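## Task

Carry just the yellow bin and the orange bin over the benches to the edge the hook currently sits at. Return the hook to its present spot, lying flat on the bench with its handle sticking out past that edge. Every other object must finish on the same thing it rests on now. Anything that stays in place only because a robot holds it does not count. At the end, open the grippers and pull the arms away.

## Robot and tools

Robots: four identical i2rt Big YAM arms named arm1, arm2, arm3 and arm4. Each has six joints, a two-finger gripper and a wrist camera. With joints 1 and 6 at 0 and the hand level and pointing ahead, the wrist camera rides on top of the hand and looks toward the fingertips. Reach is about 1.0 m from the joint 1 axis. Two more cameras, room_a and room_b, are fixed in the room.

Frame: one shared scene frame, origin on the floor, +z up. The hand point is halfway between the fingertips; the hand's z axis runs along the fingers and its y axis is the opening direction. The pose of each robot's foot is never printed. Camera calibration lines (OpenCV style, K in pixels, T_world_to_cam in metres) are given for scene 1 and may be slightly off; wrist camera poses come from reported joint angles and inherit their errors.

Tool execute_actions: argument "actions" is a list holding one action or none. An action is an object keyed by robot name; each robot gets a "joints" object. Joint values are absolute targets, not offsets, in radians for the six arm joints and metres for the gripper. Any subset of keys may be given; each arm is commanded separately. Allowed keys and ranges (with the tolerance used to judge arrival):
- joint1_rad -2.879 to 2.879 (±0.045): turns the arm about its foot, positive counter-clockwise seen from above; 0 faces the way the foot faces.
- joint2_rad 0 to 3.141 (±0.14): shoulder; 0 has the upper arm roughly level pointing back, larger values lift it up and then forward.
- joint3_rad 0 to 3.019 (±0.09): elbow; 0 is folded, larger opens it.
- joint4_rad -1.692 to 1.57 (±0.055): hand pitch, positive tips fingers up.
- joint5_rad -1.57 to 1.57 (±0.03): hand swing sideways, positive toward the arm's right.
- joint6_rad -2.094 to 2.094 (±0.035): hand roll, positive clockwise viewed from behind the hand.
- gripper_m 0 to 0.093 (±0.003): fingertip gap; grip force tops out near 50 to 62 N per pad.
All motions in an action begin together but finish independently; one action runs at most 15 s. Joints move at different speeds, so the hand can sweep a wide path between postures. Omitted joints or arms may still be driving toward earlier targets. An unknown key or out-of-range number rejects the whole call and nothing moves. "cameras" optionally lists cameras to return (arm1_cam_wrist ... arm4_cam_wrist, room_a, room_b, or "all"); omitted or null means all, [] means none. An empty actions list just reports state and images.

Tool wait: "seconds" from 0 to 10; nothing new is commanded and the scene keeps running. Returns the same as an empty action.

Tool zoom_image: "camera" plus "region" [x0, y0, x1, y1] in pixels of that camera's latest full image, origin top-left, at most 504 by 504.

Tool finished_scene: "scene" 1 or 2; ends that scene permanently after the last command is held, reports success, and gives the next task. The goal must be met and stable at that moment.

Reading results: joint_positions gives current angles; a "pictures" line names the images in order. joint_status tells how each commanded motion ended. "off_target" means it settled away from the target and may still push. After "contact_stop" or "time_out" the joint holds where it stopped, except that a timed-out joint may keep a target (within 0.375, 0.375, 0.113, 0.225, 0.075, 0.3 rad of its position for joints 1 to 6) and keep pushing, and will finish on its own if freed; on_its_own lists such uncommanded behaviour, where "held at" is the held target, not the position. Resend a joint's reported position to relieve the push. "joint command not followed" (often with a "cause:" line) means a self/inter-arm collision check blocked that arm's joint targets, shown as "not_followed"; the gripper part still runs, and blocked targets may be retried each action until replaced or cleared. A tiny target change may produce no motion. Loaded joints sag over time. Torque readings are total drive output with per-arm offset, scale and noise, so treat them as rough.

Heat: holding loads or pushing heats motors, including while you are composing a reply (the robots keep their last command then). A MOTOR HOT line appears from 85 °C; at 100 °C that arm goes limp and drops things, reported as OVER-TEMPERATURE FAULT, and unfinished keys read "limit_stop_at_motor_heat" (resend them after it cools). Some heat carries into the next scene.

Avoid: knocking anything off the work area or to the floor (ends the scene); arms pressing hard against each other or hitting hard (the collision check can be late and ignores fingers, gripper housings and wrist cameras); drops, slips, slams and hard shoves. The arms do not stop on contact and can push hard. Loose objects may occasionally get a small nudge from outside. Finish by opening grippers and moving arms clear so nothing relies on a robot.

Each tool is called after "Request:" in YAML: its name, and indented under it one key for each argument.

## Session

Request:
execute_actions:
  actions: []

Scene clock: 0.00 s.
Joint torques (N m, as the arm reports them, + toward a larger angle): no reading
Motor temperatures (°C, as the motors report them): arm1=[22 33 35 26 25 25] | arm2=[23 28 24 23 25 24] | arm3=[25 24 27 25 25 25] | arm4=[23 27 30 24 22 24]
arm1.joint_positions: joint1_rad=+0.407 joint2_rad=+0.629 joint3_rad=+1.667 joint4_rad=-1.620 joint5_rad=-0.221 joint6_rad=-0.157 gripper_m=+0.094
arm1.joint_status: not commanded
arm1.hand: x=-0.5381 y=-1.0636 z=+1.3294 quat_wxyz=(-0.209, +0.791, -0.381, -0.430) (m; scene frame)
arm2.joint_positions: joint1_rad=+0.835 joint2_rad=+0.445 joint3_rad=+1.508 joint4_rad=-1.588 joint5_rad=-0.240 joint6_rad=+0.699 gripper_m=+0.095
arm2.joint_status: not commanded
arm2.hand: x=+0.3548 y=-1.1472 z=+1.3044 quat_wxyz=(+0.081, +0.667, -0.549, -0.497) (m; scene frame)
arm3.joint_positions: joint1_rad=+0.527 joint2_rad=+0.463 joint3_rad=+1.495 joint4_rad=-1.426 joint5_rad=-0.299 joint6_rad=-0.467 gripper_m=+0.094
arm3.joint_status: not commanded
arm3.hand: x=-0.3885 y=+1.1005 z=+1.3825 quat_wxyz=(-0.466, -0.211, -0.798, +0.319) (m; scene frame)
arm4.joint_positions: joint1_rad=+0.003 joint2_rad=+0.320 joint3_rad=+1.453 joint4_rad=-1.206 joint5_rad=+0.128 joint6_rad=-0.047 gripper_m=+0.095
arm4.joint_status: not commanded
arm4.hand: x=+0.4354 y=+1.1076 z=+1.4345 quat_wxyz=(-0.406, -0.565, -0.468, +0.544) (m; scene frame)
pictures: arm1_cam_wrist, arm2_cam_wrist, arm3_cam_wrist, arm4_cam_wrist, room_a, room_b
camera_calibration (this result's frames):
arm1_cam_wrist: T_world_to_cam=[[0.787705, 0.616053, -0.000656517, 1.07896], [0.570746, -0.730175, -0.375625, 0.0345496], [-0.231884, 0.295507, -0.926772, 1.54468], [0, 0, 0, 1]] pos_world=[-0.511436, -1.09593, 1.44525]
arm2_cam_wrist: T_world_to_cam=[[0.654967, 0.372713, -0.657345, 1.056], [0.350973, -0.920421, -0.172173, -0.95088], [-0.669205, -0.117943, -0.733658, 1.18109], [0, 0, 0, 1]] pos_world=[0.432482, -1.12949, 1.39696]
arm3_cam_wrist: T_world_to_cam=[[-0.634581, -0.711162, 0.302582, 0.119272], [-0.73963, 0.445258, -0.504671, -0.0744659], [0.224175, -0.544053, -0.808549, 1.92705], [0, 0, 0, 1]] pos_world=[-0.411386, 1.16639, 1.48444]
arm4_cam_wrist: T_world_to_cam=[[-0.972301, 0.226584, 0.0573593, 0.0886923], [0.103444, 0.637221, -0.763707, 0.351226], [-0.209595, -0.73662, -0.64301, 1.9567], [0, 0, 0, 1]] pos_world=[0.460016, 1.19744, 1.52132]
Images, in order (width x height): arm1_cam_wrist 504x504, arm2_cam_wrist 504x504, arm3_cam_wrist 504x504, arm4_cam_wrist 504x504, room_a 896x504, room_b 896x504.

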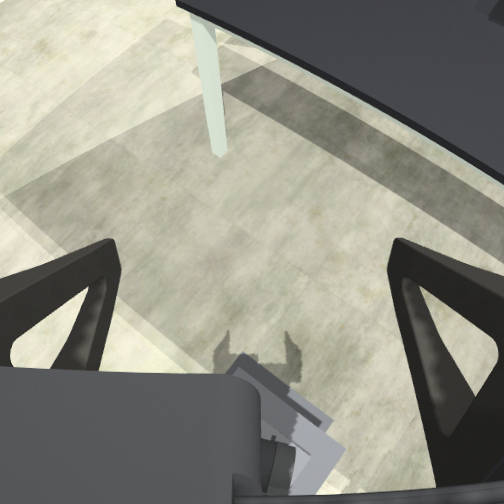

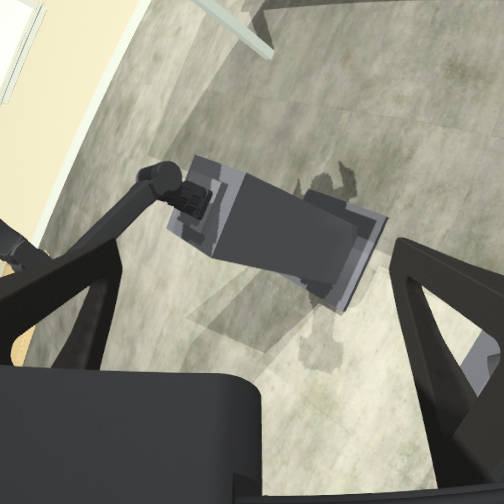

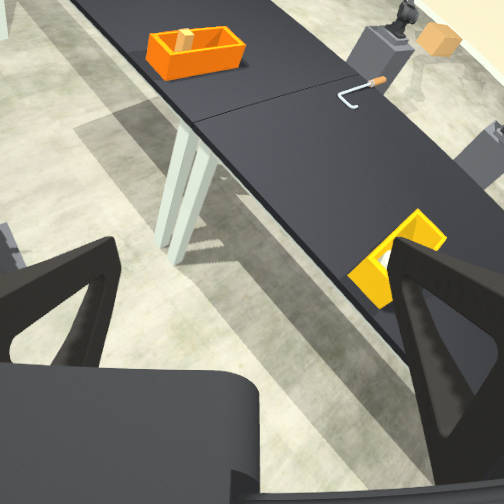

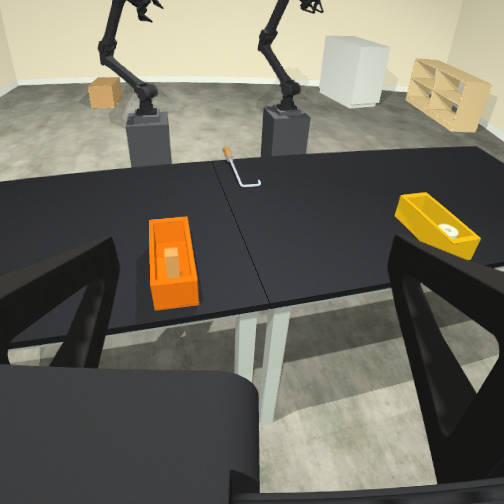

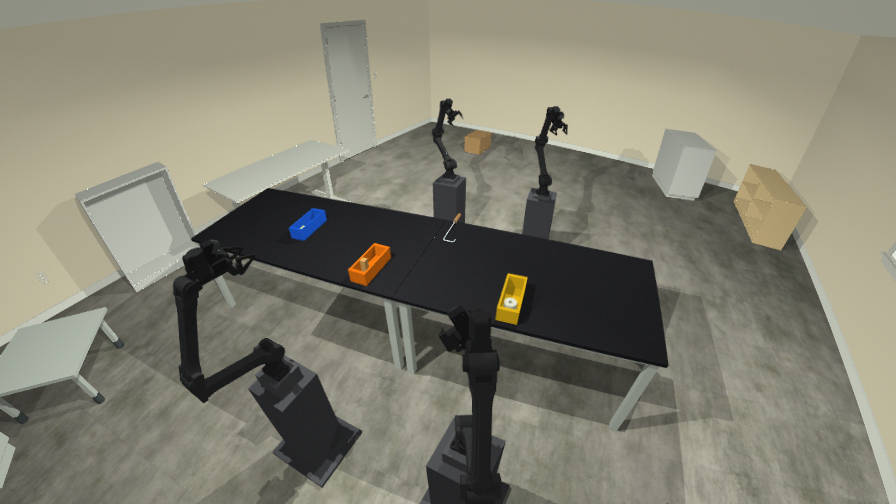

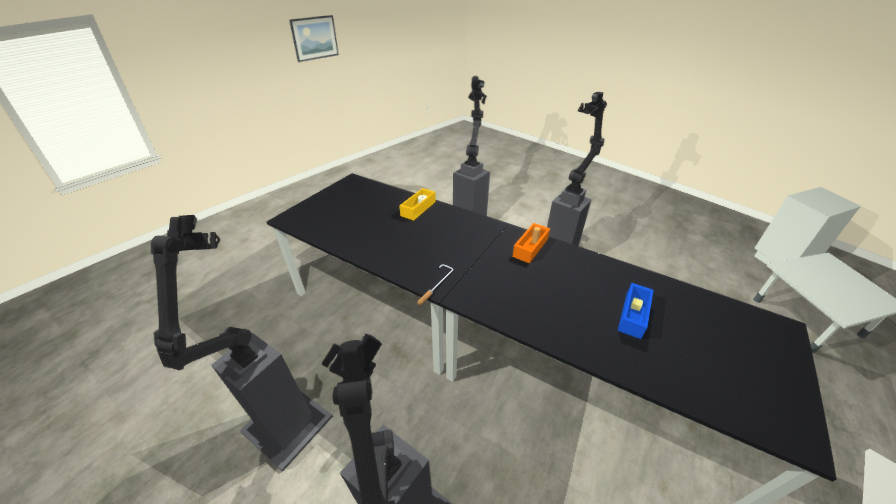

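Request:
zoom_image:
  camera: "arm4_cam_wrist"
  region: [120, 130, 320, 330]

Request:
zoom_image:
  camera: "room_b"
  region: [380, 170, 580, 320]

Request:
zoom_image:
  camera: "room_a"
  region: [330, 200, 550, 340]

Region (120, 130, 320, 330) of arm4_cam_wrist's 504x504 image, scaled by 2.520, with more detail than that image has.

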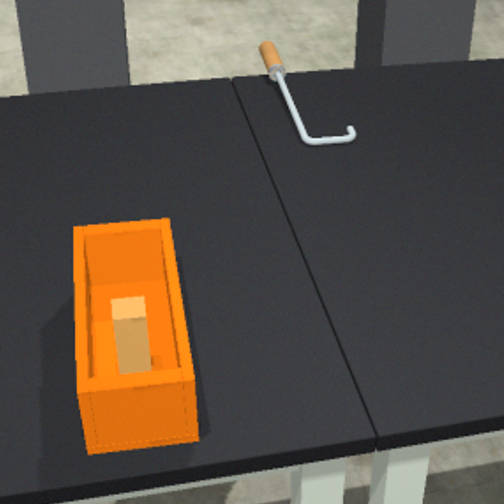

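Region (380, 170, 580, 320) of room_b's 896x504 image, scaled by 2.520, with more detail than that image has; it fills the top 378 rows of this view, and the rest is white.

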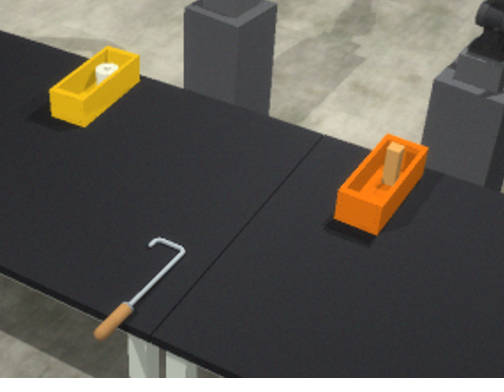

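Region (330, 200, 550, 340) of room_a's 896x504 image, scaled by 2.291, with more detail than that image has; it fills the top 321 rows of this view, and the rest is white.

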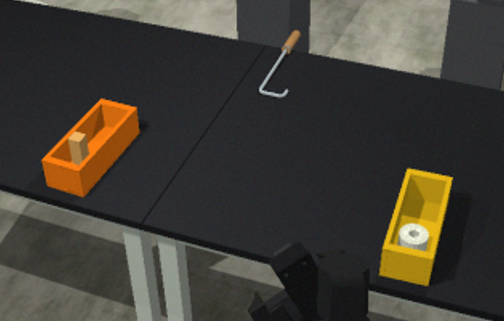

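Request:
zoom_image:
  camera: "room_a"
  region: [400, 200, 500, 260]

Request:
zoom_image:
  camera: "room_b"
  region: [400, 250, 480, 320]

Request:
zoom_image:
  camera: "arm3_cam_wrist"
  region: [130, 10, 430, 310]

Region (400, 200, 500, 260) of room_a's 896x504 image, scaled by 5.040, with more detail than that image has; it fills the top 302 rows of this view, and the rest is white.

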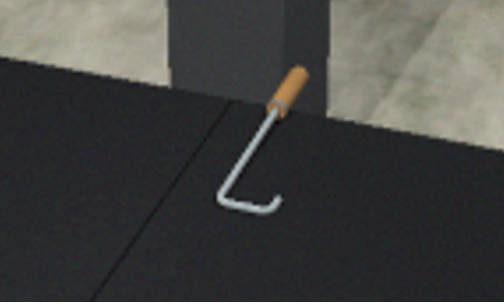

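Region (400, 250, 480, 320) of room_b's 896x504 image, scaled by 6.300, with more detail than that image has; it fills the top 441 rows of this view, and the rest is white.

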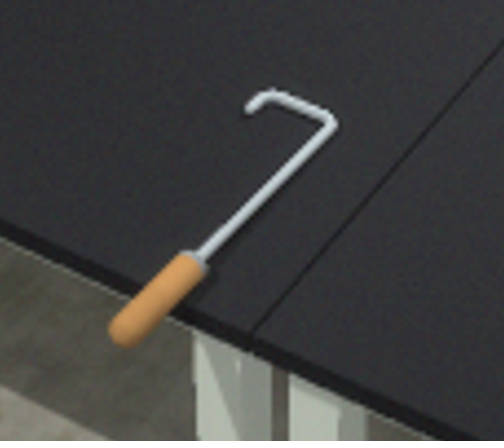

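Region (130, 10, 430, 310) of arm3_cam_wrist's 504x504 image, scaled by 1.680, with more detail than that image has.

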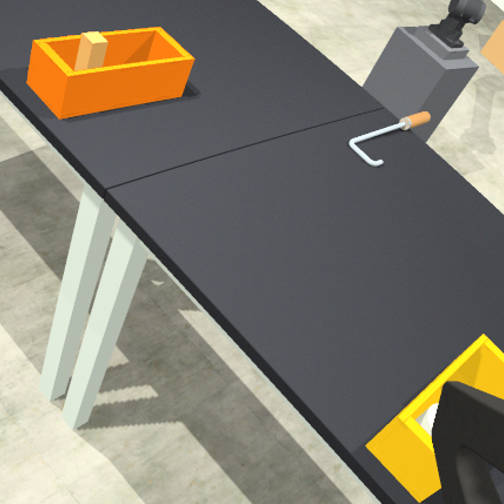

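Request:
execute_actions:
  actions:
    - {"arm2":{"joints":{"joint1_rad":0.716,"joint2_rad":2.21,"joint3_rad":1.31,"joint4_rad":0.995,"joint5_rad":0.642,"joint6_rad":0.0,"gripper_m":0.093}},"arm3":{"joints":{"joint1_rad":0.089,"joint2_rad":2.26,"joint3_rad":2.32,"joint4_rad":-0.80,"joint5_rad":0.0,"joint6_rad":0.0,"gripper_m":0.07}},"arm4":{"joints":{"joint1_rad":0.057,"joint2_rad":2.0,"joint3_rad":0.93,"joint4_rad":0.85,"joint5_rad":0.0,"joint6_rad":0.0,"gripper_m":0.06}}}
  cameras: ["arm2_cam_wrist","arm3_cam_wrist","arm4_cam_wrist","room_b"]

Scene clock: 122.23 s.
Joint torques (N m, as the arm reports them, + toward a larger angle): arm1=[ 1.18  6.21  8.36  1.87 -0.19  0.02] | arm2=[ -1.8  -17.92   9.     2.41   0.22  -0.13] | arm3=[ -0.54 -27.57  11.31   2.37   0.07   0.25] | arm4=[ -0.49 -13.     5.35   3.09   0.03   0.17]
Motor temperatures (°C, as the motors report them): arm1=[22 30 36 26 25 25] | arm2=[23 28 27 24 25 24] | arm3=[25 24 30 25 25 25] | arm4=[23 26 31 24 22 24]
arm1.joint_positions: joint1_rad=+0.407 joint2_rad=+0.629 joint3_rad=+1.667 joint4_rad=-1.620 joint5_rad=-0.221 joint6_rad=-0.157 gripper_m=+0.094
arm1.joint_status: not commanded
arm1.hand: x=-0.5381 y=-1.0636 z=+1.3294 quat_wxyz=(-0.209, +0.791, -0.381, -0.430) (m; scene frame)
arm2.joint_positions: joint1_rad=+0.718 joint2_rad=+2.210 joint3_rad=+1.300 joint4_rad=+0.974 joint5_rad=+0.638 joint6_rad=+0.008 gripper_m=+0.093
arm2.joint_status: all done
arm2.hand: x=+0.0873 y=-0.5405 z=+0.8348 quat_wxyz=(-0.496, +0.480, -0.500, -0.523) (m; scene frame)
arm3.joint_positions: joint1_rad=+0.101 joint2_rad=+2.262 joint3_rad=+2.286 joint4_rad=-0.801 joint5_rad=-0.002 joint6_rad=-0.016 gripper_m=+0.070
arm3.joint_status: all done
arm3.hand: x=-0.5147 y=+0.3283 z=+1.0027 quat_wxyz=(-0.269, -0.659, -0.644, +0.279) (m; scene frame)
arm4.joint_positions: joint1_rad=+0.052 joint2_rad=+1.997 joint3_rad=+0.927 joint4_rad=+0.823 joint5_rad=+0.004 joint6_rad=-0.010 gripper_m=+0.060
arm4.joint_status: all done
arm4.hand: x=+0.4299 y=+0.5358 z=+0.8414 quat_wxyz=(-0.418, -0.575, -0.542, +0.448) (m; scene frame)
pictures: arm2_cam_wrist, arm3_cam_wrist, arm4_cam_wrist, room_b
camera_calibration (this result's frames):
arm2_cam_wrist: T_world_to_cam=[[0.998267, 0.00210628, -0.0588088, -0.0335235], [-0.0479511, -0.550185, -0.833665, 0.407703], [-0.0341116, 0.83504, -0.54913, 1.03477], [0, 0, 0, 1]] pos_world=[0.0883129, -0.639693, 0.90614]
arm3_cam_wrist: T_world_to_cam=[[-0.999614, 0.0272872, -0.00531114, -0.516633], [0.0277956, 0.984188, -0.174935, -0.128232], [0.000453675, -0.175015, -0.984566, 1.16831], [0, 0, 0, 1]] pos_world=[-0.513399, 0.344773, 1.1251]
arm4_cam_wrist: T_world_to_cam=[[-0.998333, 0.0569367, 0.00941947, 0.389368], [0.0376009, 0.765554, -0.642272, 0.120554], [-0.04378, -0.640848, -0.766419, 1.13418], [0, 0, 0, 1]] pos_world=[0.433841, 0.612379, 0.943021]
Images, in order (width x height): arm2_cam_wrist 504x504, arm3_cam_wrist 504x504, arm4_cam_wrist 504x504, room_b 896x504.

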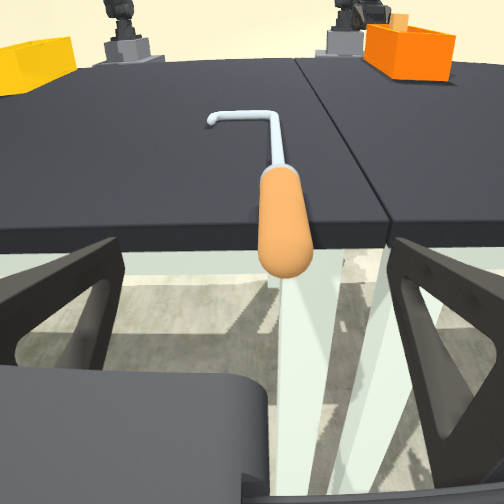

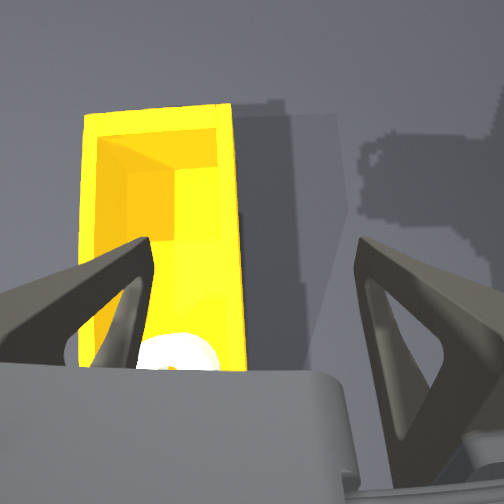

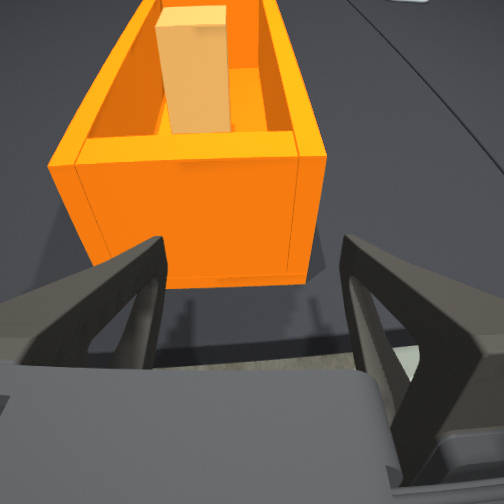

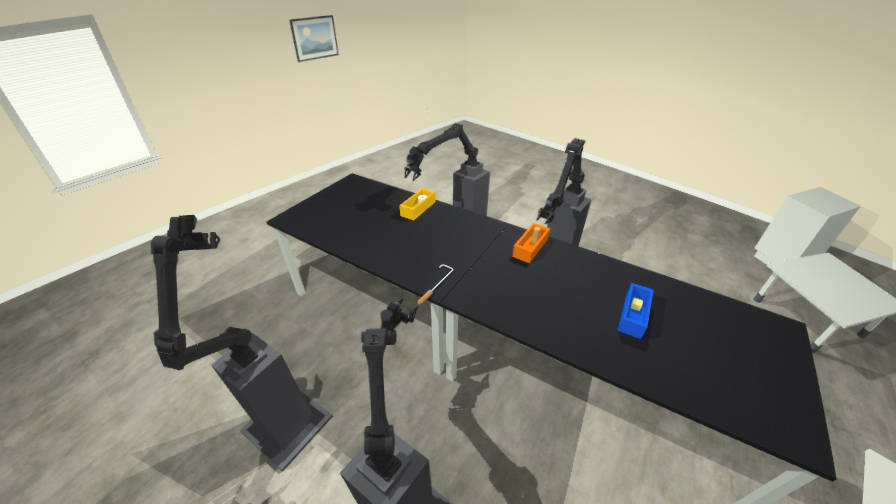

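Request:
execute_actions:
  actions:
    - {"arm2":{"joints":{"joint1_rad":0.613,"joint2_rad":2.35,"joint3_rad":1.64,"joint4_rad":0.83,"joint5_rad":0.56,"joint6_rad":0.0,"gripper_m":0.093}},"arm3":{"joints":{"joint1_rad":0.13,"joint2_rad":2.40,"joint3_rad":2.16,"joint4_rad":-0.63,"joint5_rad":0.0,"joint6_rad":0.0,"gripper_m":0.07}},"arm4":{"joints":{"joint1_rad":0.096,"joint2_rad":2.14,"joint3_rad":1.147,"joint4_rad":0.745,"joint5_rad":0.0,"joint6_rad":0.0,"gripper_m":0.06}}}
  cameras: ["arm2_cam_wrist","arm3_cam_wrist","arm4_cam_wrist","room_a"]

Scene clock: 159.40 s.
Joint torques (N m, as the arm reports them, + toward a larger angle): arm1=[ 1.14  6.15  8.33  1.87 -0.2   0.03] | arm2=[ -1.79 -20.09  12.12   1.28  -0.03  -0.13] | arm3=[  1.15 -29.42   9.03   2.49   0.08   0.12] | arm4=[ -0.95 -15.45   8.35   1.94   0.05   0.12]
Motor temperatures (°C, as the motors report them): arm1=[22 29 36 26 25 25] | arm2=[23 30 28 24 25 24] | arm3=[25 28 34 25 25 26] | arm4=[23 27 31 24 22 24]
arm1.joint_positions: joint1_rad=+0.407 joint2_rad=+0.629 joint3_rad=+1.667 joint4_rad=-1.620 joint5_rad=-0.221 joint6_rad=-0.157 gripper_m=+0.094
arm1.joint_status: not commanded
arm1.hand: x=-0.5381 y=-1.0636 z=+1.3294 quat_wxyz=(-0.209, +0.791, -0.381, -0.430) (m; scene frame)
arm2.joint_positions: joint1_rad=+0.613 joint2_rad=+2.343 joint3_rad=+1.610 joint4_rad=+0.839 joint5_rad=+0.563 joint6_rad=+0.007 gripper_m=+0.093
arm2.joint_status: all done
arm2.hand: x=+0.1040 y=-0.4353 z=+0.8491 quat_wxyz=(-0.509, +0.459, -0.502, -0.528) (m; scene frame)
arm3.joint_positions: joint1_rad=+0.122 joint2_rad=+2.410 joint3_rad=+2.154 joint4_rad=-0.637 joint5_rad=-0.002 joint6_rad=-0.002 gripper_m=+0.070
arm3.joint_status: all done
arm3.hand: x=-0.4951 y=+0.3273 z=+0.8323 quat_wxyz=(-0.236, -0.672, -0.661, +0.236) (m; scene frame)
arm4.joint_positions: joint1_rad=+0.097 joint2_rad=+2.137 joint3_rad=+1.109 joint4_rad=+0.757 joint5_rad=+0.003 joint6_rad=-0.009 gripper_m=+0.060
arm4.joint_status: all done
arm4.hand: x=+0.4596 y=+0.4803 z=+0.8102 quat_wxyz=(-0.423, -0.568, -0.560, +0.431) (m; scene frame)
pictures: arm2_cam_wrist, arm3_cam_wrist, arm4_cam_wrist, room_a
camera_calibration (this result's frames):
arm2_cam_wrist: T_world_to_cam=[[0.996786, -0.0259941, -0.0757696, -0.0472752], [-0.0782867, -0.516483, -0.852712, 0.512318], [-0.0169682, 0.855903, -0.516858, 0.935159], [0, 0, 0, 1]] pos_world=[0.103099, -0.537031, 0.916622]
arm3_cam_wrist: T_world_to_cam=[[-0.999738, 0.0167338, -0.015587, -0.486003], [0.0176506, 0.998002, -0.0606639, -0.262287], [0.0145407, -0.0609232, -0.998037, 0.981179], [0, 0, 0, 1]] pos_world=[-0.495514, 0.329673, 0.955766]
arm4_cam_wrist: T_world_to_cam=[[-0.999919, 0.00992875, 0.00794557, 0.446932], [0.0028017, 0.781469, -0.623937, 0.135398], [-0.0124041, -0.623865, -0.781434, 1.06559], [0, 0, 0, 1]] pos_world=[0.459734, 0.554538, 0.913618]
Images, in order (width x height): arm2_cam_wrist 504x504, arm3_cam_wrist 504x504, arm4_cam_wrist 504x504, room_a 896x504.

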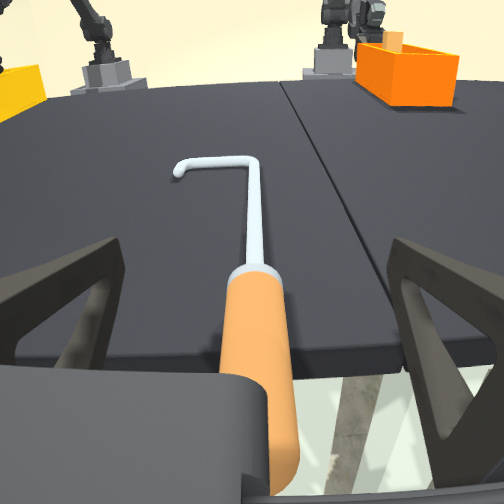

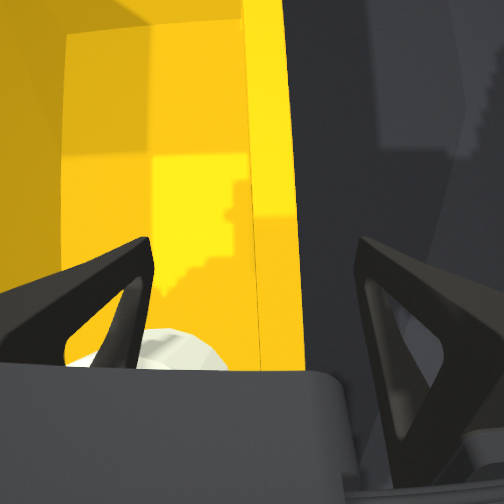

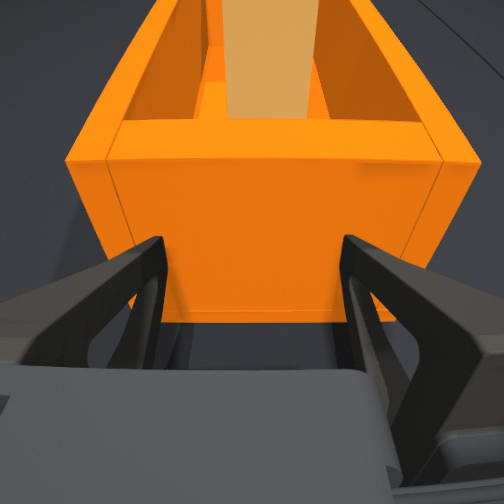

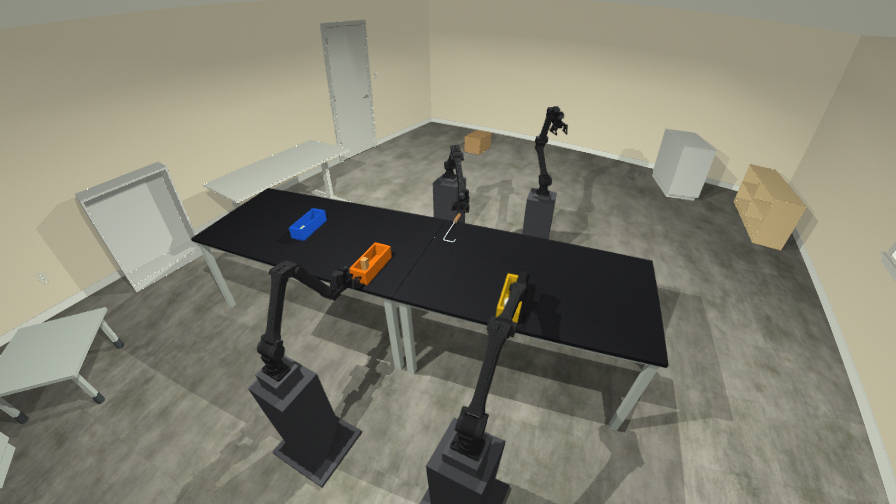

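Request:
execute_actions:
  actions:
    - {"arm2":{"joints":{"joint1_rad":0.613,"joint2_rad":2.435,"joint3_rad":1.64,"joint4_rad":0.83,"joint5_rad":0.56,"joint6_rad":0.0,"gripper_m":0.093}},"arm3":{"joints":{"gripper_m":0.0}},"arm4":{"joints":{"joint1_rad":0.09,"joint2_rad":2.236,"joint3_rad":1.37,"joint4_rad":0.60,"joint5_rad":0.0,"joint6_rad":0.0,"gripper_m":0.06}}}
  cameras: ["arm2_cam_wrist","arm3_cam_wrist","arm4_cam_wrist"]

Scene clock: 166.83 s.
Joint torques (N m, as the arm reports them, + toward a larger angle): arm1=[ 0.95  6.2   8.34  1.86 -0.18  0.03] | arm2=[ -2.   -20.62  11.35   1.33  -0.01  -0.13] | arm3=[  0.97 -29.53   9.09   2.47  -0.07   0.12] | arm4=[ -1.53 -17.14   8.84   1.46   0.1    0.08]
Motor temperatures (°C, as the motors report them): arm1=[22 29 36 26 25 25] | arm2=[23 31 29 24 25 24] | arm3=[25 29 33 25 25 26] | arm4=[23 27 32 24 22 24]
arm1.joint_positions: joint1_rad=+0.407 joint2_rad=+0.629 joint3_rad=+1.667 joint4_rad=-1.620 joint5_rad=-0.221 joint6_rad=-0.157 gripper_m=+0.094
arm1.joint_status: not commanded
arm1.hand: x=-0.5381 y=-1.0636 z=+1.3294 quat_wxyz=(-0.209, +0.791, -0.381, -0.430) (m; scene frame)
arm2.joint_positions: joint1_rad=+0.613 joint2_rad=+2.434 joint3_rad=+1.614 joint4_rad=+0.839 joint5_rad=+0.563 joint6_rad=+0.007 gripper_m=+0.093
arm2.joint_status: all done
arm2.hand: x=+0.1054 y=-0.4387 z=+0.7771 quat_wxyz=(-0.502, +0.489, -0.510, -0.499) (m; scene frame)
arm3.joint_positions: joint1_rad=+0.123 joint2_rad=+2.410 joint3_rad=+2.154 joint4_rad=-0.637 joint5_rad=+0.002 joint6_rad=-0.001 gripper_m=+0.011
arm3.joint_status: gripper_m off_target (ended at +0.011, target +0.000)
arm3.hand: x=-0.4951 y=+0.3273 z=+0.8323 quat_wxyz=(-0.235, -0.672, -0.661, +0.237) (m; scene frame)
arm4.joint_positions: joint1_rad=+0.097 joint2_rad=+2.230 joint3_rad=+1.335 joint4_rad=+0.614 joint5_rad=+0.003 joint6_rad=-0.009 gripper_m=+0.060
arm4.joint_status: all done
arm4.hand: x=+0.4585 y=+0.4144 z=+0.8111 quat_wxyz=(-0.420, -0.570, -0.562, +0.428) (m; scene frame)
pictures: arm2_cam_wrist, arm3_cam_wrist, arm4_cam_wrist
camera_calibration (this result's frames):
arm2_cam_wrist: T_world_to_cam=[[0.999145, -0.0292206, -0.0292609, -0.0920548], [-0.0407766, -0.578481, -0.814676, 0.388584], [0.00687848, 0.815172, -0.579178, 0.929044], [0, 0, 0, 1]] pos_world=[0.101431, -0.535232, 0.851958]
arm3_cam_wrist: T_world_to_cam=[[-0.999734, 0.0189652, -0.0131018, -0.48879], [0.0197265, 0.997964, -0.0606603, -0.261249], [0.0119247, -0.0609027, -0.998072, 0.979907], [0, 0, 0, 1]] pos_world=[-0.495192, 0.329666, 0.955767]
arm4_cam_wrist: T_world_to_cam=[[-0.999921, 0.00977484, 0.00788358, 0.446641], [0.00284621, 0.787853, -0.615856, 0.178296], [-0.012231, -0.615785, -0.787819, 1.02692], [0, 0, 0, 1]] pos_world=[0.458659, 0.487525, 0.915311]
Images, in order (width x height): arm2_cam_wrist 504x504, arm3_cam_wrist 504x504, arm4_cam_wrist 504x504.

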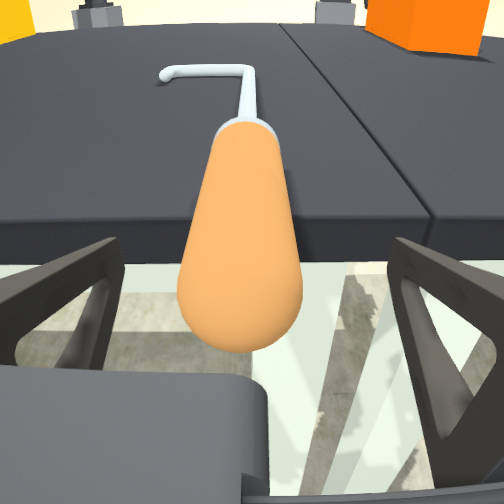

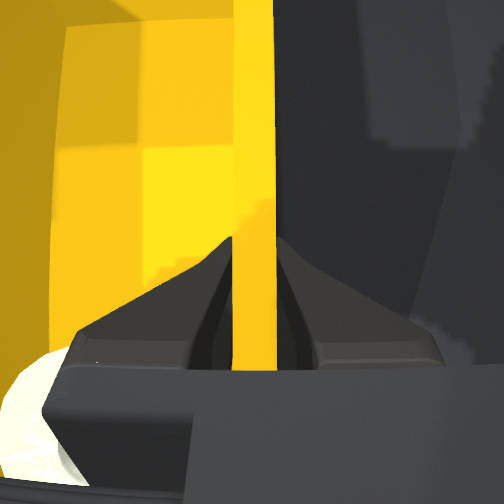

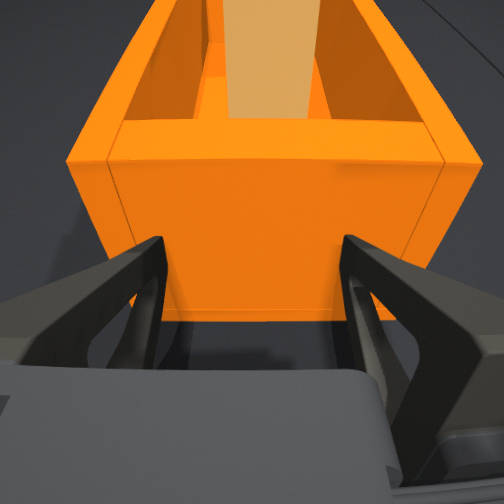

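Request:
execute_actions:
  actions:
    - {"arm2":{"joints":{"joint1_rad":0.617,"joint2_rad":2.405,"joint3_rad":1.64,"joint4_rad":0.83,"joint5_rad":0.56,"joint6_rad":0.0,"gripper_m":0.055}},"arm3":{"joints":{"joint1_rad":0.30,"gripper_m":0.0}},"arm4":{"joints":{"joint1_rad":0.09,"joint2_rad":2.375,"joint3_rad":1.632,"joint4_rad":0.495,"joint5_rad":0.0,"joint6_rad":0.0,"gripper_m":0.06}}}
  cameras: ["arm2_cam_wrist","arm3_cam_wrist","room_a"]

Scene clock: 185.90 s.
Joint torques (N m, as the arm reports them, + toward a larger angle): arm1=[ 1.09  6.07  8.34  1.88 -0.18  0.03] | arm2=[ -1.74 -20.7   11.51   1.26  -0.04  -0.12] | arm3=[ -0.11 -29.48   9.07   2.47  -0.02   0.11] | arm4=[ -1.84 -19.05   9.88   1.79   0.09   0.15]
Motor temperatures (°C, as the motors report them): arm1=[22 29 36 26 25 25] | arm2=[23 32 29 24 25 24] | arm3=[25 30 32 25 25 25] | arm4=[23 28 33 24 22 24]
arm1.joint_positions: joint1_rad=+0.407 joint2_rad=+0.629 joint3_rad=+1.667 joint4_rad=-1.620 joint5_rad=-0.221 joint6_rad=-0.157 gripper_m=+0.094
arm1.joint_status: not commanded
arm1.hand: x=-0.5381 y=-1.0636 z=+1.3294 quat_wxyz=(-0.209, +0.791, -0.381, -0.430) (m; scene frame)
arm2.joint_positions: joint1_rad=+0.613 joint2_rad=+2.405 joint3_rad=+1.614 joint4_rad=+0.839 joint5_rad=+0.563 joint6_rad=+0.007 gripper_m=+0.055
arm2.joint_status: all done
arm2.hand: x=+0.1044 y=-0.4367 z=+0.8010 quat_wxyz=(-0.504, +0.479, -0.507, -0.509) (m; scene frame)
arm3.joint_positions: joint1_rad=+0.307 joint2_rad=+2.410 joint3_rad=+2.154 joint4_rad=-0.637 joint5_rad=+0.000 joint6_rad=-0.001 gripper_m=+0.011
arm3.joint_status: gripper_m off_target (ended at +0.011, target +0.000); the others done
arm3.hand: x=-0.3351 y=+0.3395 z=+0.8331 quat_wxyz=(-0.257, -0.608, -0.720, +0.214) (m; scene frame)
arm4.joint_positions: joint1_rad=+0.097 joint2_rad=+2.372 joint3_rad=+1.591 joint4_rad=+0.506 joint5_rad=+0.003 joint6_rad=-0.009 gripper_m=+0.060
arm4.joint_status: all done
arm4.hand: x=+0.4575 y=+0.3480 z=+0.7980 quat_wxyz=(-0.421, -0.569, -0.561, +0.429) (m; scene frame)
pictures: arm2_cam_wrist, arm3_cam_wrist, room_a
camera_calibration (this result's frames):
arm2_cam_wrist: T_world_to_cam=[[0.998593, -0.0285245, -0.0446925, -0.0775575], [-0.0530035, -0.55778, -0.828295, 0.430395], [-0.00130192, 0.829498, -0.558507, 0.931742], [0, 0, 0, 1]] pos_world=[0.101474, -0.535025, 0.873412]
arm3_cam_wrist: T_world_to_cam=[[-0.986224, -0.164862, -0.0135254, -0.261756], [-0.163743, 0.98458, -0.0615632, -0.332728], [0.0234663, -0.0585004, -0.998012, 0.982532], [0, 0, 0, 1]] pos_world=[-0.335689, 0.341922, 0.956554]
Images, in order (width x height): arm2_cam_wrist 504x504, arm3_cam_wrist 504x504, room_a 896x504.

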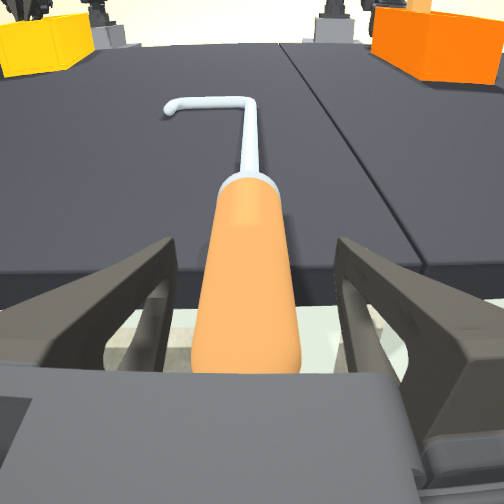

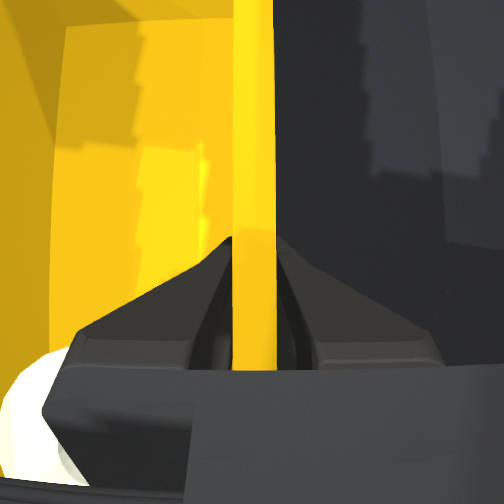

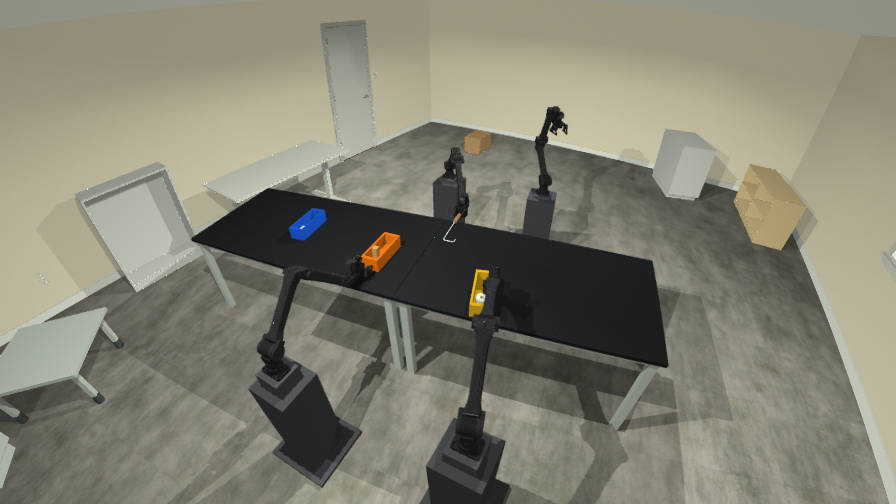

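Request:
execute_actions:
  actions:
    - {"arm2":{"joints":{"joint1_rad":0.613,"joint2_rad":2.415,"joint3_rad":1.64,"joint4_rad":0.83,"joint5_rad":0.56,"joint6_rad":0.0,"gripper_m":0.0}},"arm3":{"joints":{"joint1_rad":0.42,"gripper_m":0.0}},"arm4":{"joints":{"joint1_rad":0.09,"joint2_rad":2.54,"joint3_rad":1.97,"joint4_rad":0.39,"joint5_rad":0.0,"joint6_rad":0.0,"gripper_m":0.06}}}
  cameras: ["arm2_cam_wrist","arm3_cam_wrist","room_a"]

Scene clock: 194.93 s.
Joint torques (N m, as the arm reports them, + toward a larger angle): arm1=[ 1.08  6.15  8.31  1.88 -0.19  0.02] | arm2=[ -2.14 -19.57  11.51   1.33   0.07  -0.13] | arm3=[ -0.62 -29.57   9.06   2.48  -0.02   0.11] | arm4=[ -1.83 -21.64  10.8    1.69   0.17   0.08]
Motor temperatures (°C, as the motors report them): arm1=[22 29 36 26 25 25] | arm2=[23 32 30 24 25 24] | arm3=[25 30 32 25 25 25] | arm4=[23 28 34 24 22 24]
arm1.joint_positions: joint1_rad=+0.407 joint2_rad=+0.629 joint3_rad=+1.667 joint4_rad=-1.620 joint5_rad=-0.221 joint6_rad=-0.157 gripper_m=+0.094
arm1.joint_status: not commanded
arm1.hand: x=-0.5381 y=-1.0636 z=+1.3294 quat_wxyz=(-0.209, +0.791, -0.381, -0.430) (m; scene frame)
arm2.joint_positions: joint1_rad=+0.613 joint2_rad=+2.405 joint3_rad=+1.614 joint4_rad=+0.839 joint5_rad=+0.560 joint6_rad=+0.006 gripper_m=+0.029
arm2.joint_status: gripper_m off_target (ended at +0.029, target +0.000); the others done
arm2.hand: x=+0.1039 y=-0.4367 z=+0.8010 quat_wxyz=(-0.504, +0.480, -0.506, -0.510) (m; scene frame)
arm3.joint_positions: joint1_rad=+0.433 joint2_rad=+2.410 joint3_rad=+2.154 joint4_rad=-0.637 joint5_rad=+0.001 joint6_rad=-0.001 gripper_m=+0.010
arm3.joint_status: gripper_m off_target (ended at +0.011, target +0.000); the others done
arm3.hand: x=-0.2283 y=+0.3647 z=+0.8335 quat_wxyz=(-0.270, -0.562, -0.757, +0.198) (m; scene frame)
arm4.joint_positions: joint1_rad=+0.097 joint2_rad=+2.533 joint3_rad=+1.931 joint4_rad=+0.401 joint5_rad=+0.001 joint6_rad=-0.003 gripper_m=+0.060
arm4.joint_status: all done
arm4.hand: x=+0.4564 y=+0.2699 z=+0.8140 quat_wxyz=(-0.443, -0.554, -0.543, +0.449) (m; scene frame)
pictures: arm2_cam_wrist, arm3_cam_wrist, room_a
camera_calibration (this result's frames):
arm2_cam_wrist: T_world_to_cam=[[0.998713, -0.0254971, -0.0438476, -0.0764002], [-0.0506118, -0.557886, -0.828373, 0.430153], [-0.00334084, 0.829526, -0.558458, 0.931924], [0, 0, 0, 1]] pos_world=[0.101186, -0.535026, 0.873418]
arm3_cam_wrist: T_world_to_cam=[[-0.957797, -0.28716, -0.0128186, -0.10175], [-0.285866, 0.956254, -0.0621256, -0.357036], [0.0300978, -0.0558393, -0.997986, 0.982507], [0, 0, 0, 1]] pos_world=[-0.229092, 0.367061, 0.957043]
Images, in order (width x height): arm2_cam_wrist 504x504, arm3_cam_wrist 504x504, room_a 896x504.

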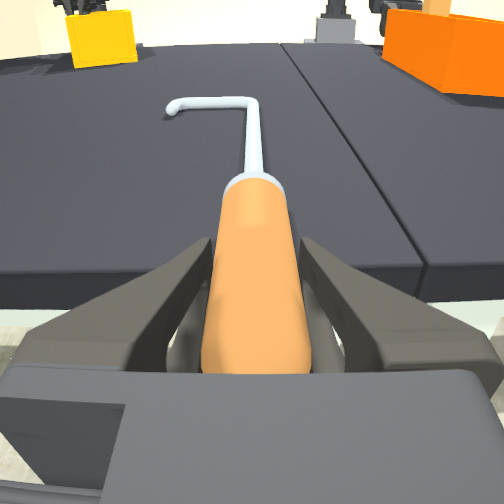

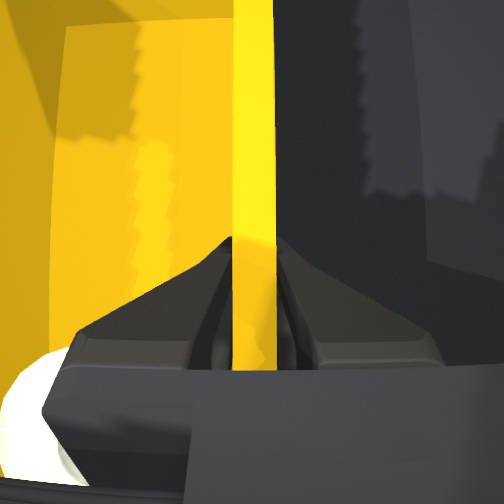

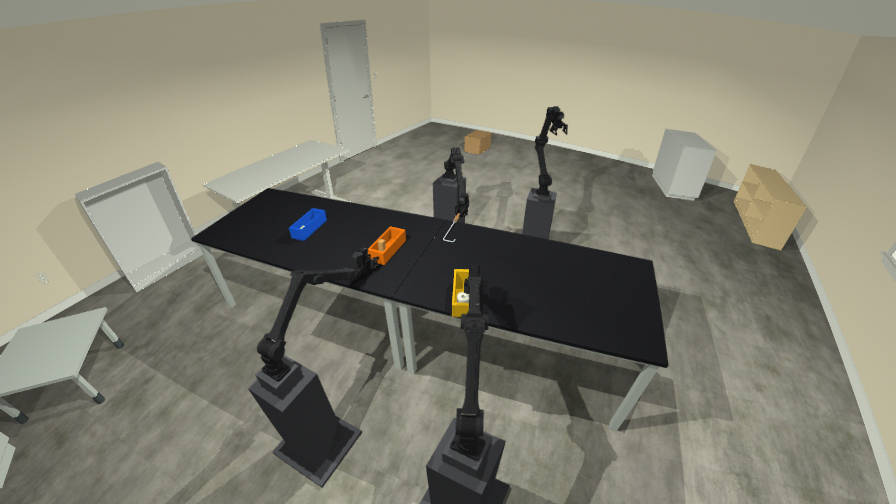

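Request:
execute_actions:
  actions:
    - {"arm2":{"joints":{"joint1_rad":0.064,"joint2_rad":2.12,"joint3_rad":1.66,"joint4_rad":0.70,"joint5_rad":-0.13,"joint6_rad":-1.57,"gripper_m":0.0}},"arm3":{"joints":{"gripper_m":0.06}},"arm4":{"joints":{"joint1_rad":0.09,"joint2_rad":2.678,"joint3_rad":2.225,"joint4_rad":0.275,"joint5_rad":0.0,"joint6_rad":0.0,"gripper_m":0.06}}}
  cameras: ["arm2_cam_wrist","arm4_cam_wrist","room_a","room_b"]

Scene clock: 215.87 s.
Joint torques (N m, as the arm reports them, + toward a larger angle): arm1=[ 1.2   6.25  8.3   1.87 -0.19  0.02] | arm2=[ -1.65 -21.73  14.44   2.51   0.07  -0.4 ] | arm3=[ -0.71 -29.39   9.09   2.46  -0.03   0.11] | arm4=[ -1.59 -21.61  11.54   1.77   0.08   0.07]
Motor temperatures (°C, as the motors report them): arm1=[22 28 36 26 25 25] | arm2=[23 32 31 24 25 24] | arm3=[25 31 33 25 25 25] | arm4=[23 30 36 24 22 24]
arm1.joint_positions: joint1_rad=+0.407 joint2_rad=+0.629 joint3_rad=+1.667 joint4_rad=-1.620 joint5_rad=-0.221 joint6_rad=-0.157 gripper_m=+0.094
arm1.joint_status: not commanded
arm1.hand: x=-0.5381 y=-1.0636 z=+1.3294 quat_wxyz=(-0.209, +0.791, -0.381, -0.430) (m; scene frame)
arm2.joint_positions: joint1_rad=+0.059 joint2_rad=+2.149 joint3_rad=+1.620 joint4_rad=+0.676 joint5_rad=-0.129 joint6_rad=-1.521 gripper_m=+0.029
arm2.joint_status: joint6_rad time_out (moved -1.527 of -1.576); gripper_m off_target (ended at +0.029, target +0.000); the others done
arm2.on_its_own: joint6_rad reads -1.521 and still pushes toward -1.570 since a time_out
arm2.hand: x=+0.4459 y=-0.3409 z=+0.9791 quat_wxyz=(-0.750, +0.658, +0.027, -0.056) (m; scene frame)
arm3.joint_positions: joint1_rad=+0.433 joint2_rad=+2.408 joint3_rad=+2.154 joint4_rad=-0.637 joint5_rad=+0.001 joint6_rad=-0.001 gripper_m=+0.060
arm3.joint_status: all done
arm3.hand: x=-0.2283 y=+0.3646 z=+0.8345 quat_wxyz=(-0.270, -0.561, -0.757, +0.198) (m; scene frame)
arm4.joint_positions: joint1_rad=+0.097 joint2_rad=+2.669 joint3_rad=+2.176 joint4_rad=+0.287 joint5_rad=+0.001 joint6_rad=-0.003 gripper_m=+0.060
arm4.joint_status: all done
arm4.hand: x=+0.4560 y=+0.2300 z=+0.7989 quat_wxyz=(-0.442, -0.555, -0.545, +0.447) (m; scene frame)
pictures: arm2_cam_wrist, arm4_cam_wrist, room_a, room_b
camera_calibration (this result's frames):
arm2_cam_wrist: T_world_to_cam=[[0.0605197, -0.131805, 0.989427, -1.03732], [0.873031, -0.473548, -0.116483, -0.431674], [0.483894, 0.87085, 0.0864107, 0.118538], [0, 0, 0, 1]] pos_world=[0.382283, -0.444371, 0.965822]
arm4_cam_wrist: T_world_to_cam=[[-0.999945, 0.010315, 0.00192783, 0.450672], [0.00633476, 0.739835, -0.672759, 0.370934], [-0.00836576, -0.67271, -0.739859, 0.876728], [0, 0, 0, 1]] pos_world=[0.455632, 0.310705, 0.897336]
Images, in order (width x height): arm2_cam_wrist 504x504, arm4_cam_wrist 504x504, room_a 896x504, room_b 896x504.

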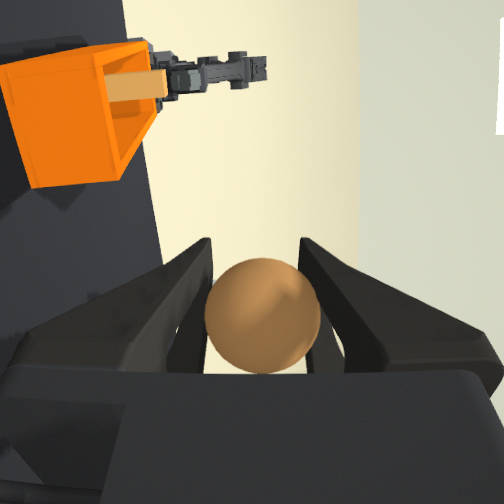

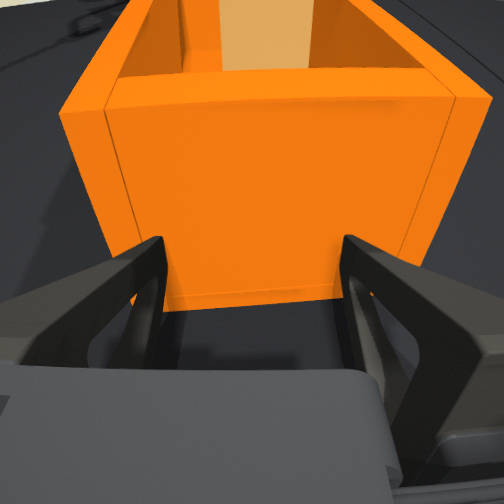

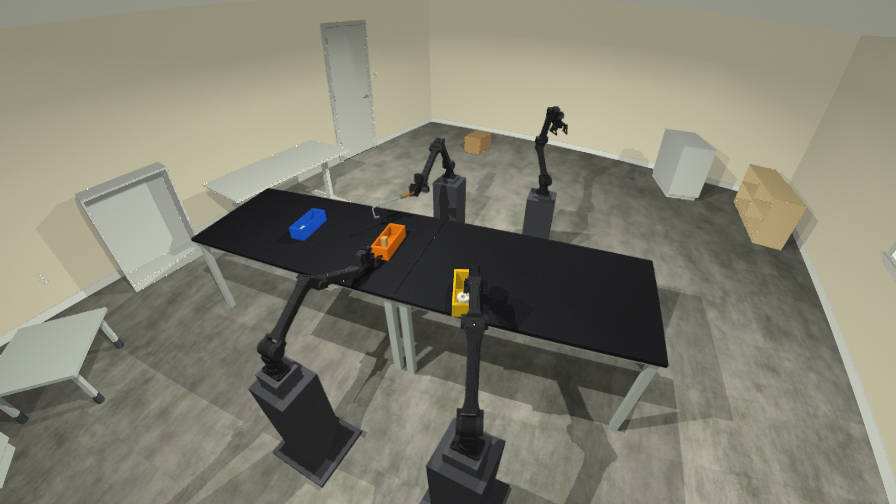

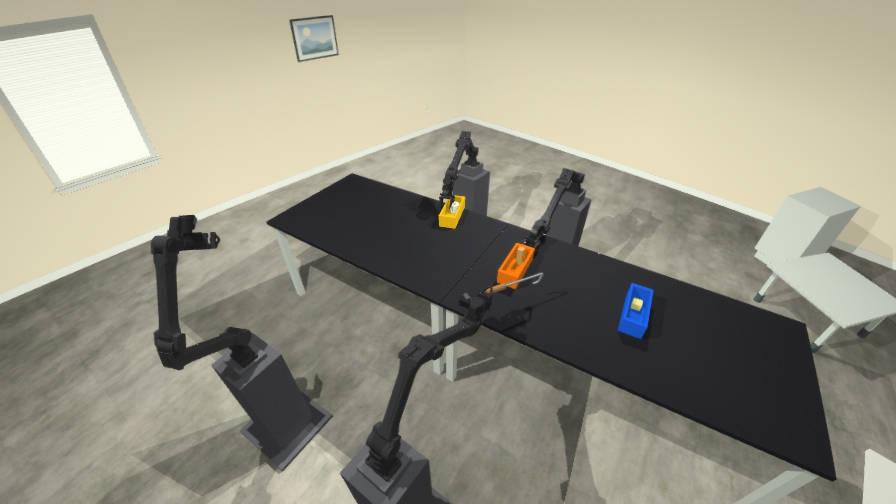

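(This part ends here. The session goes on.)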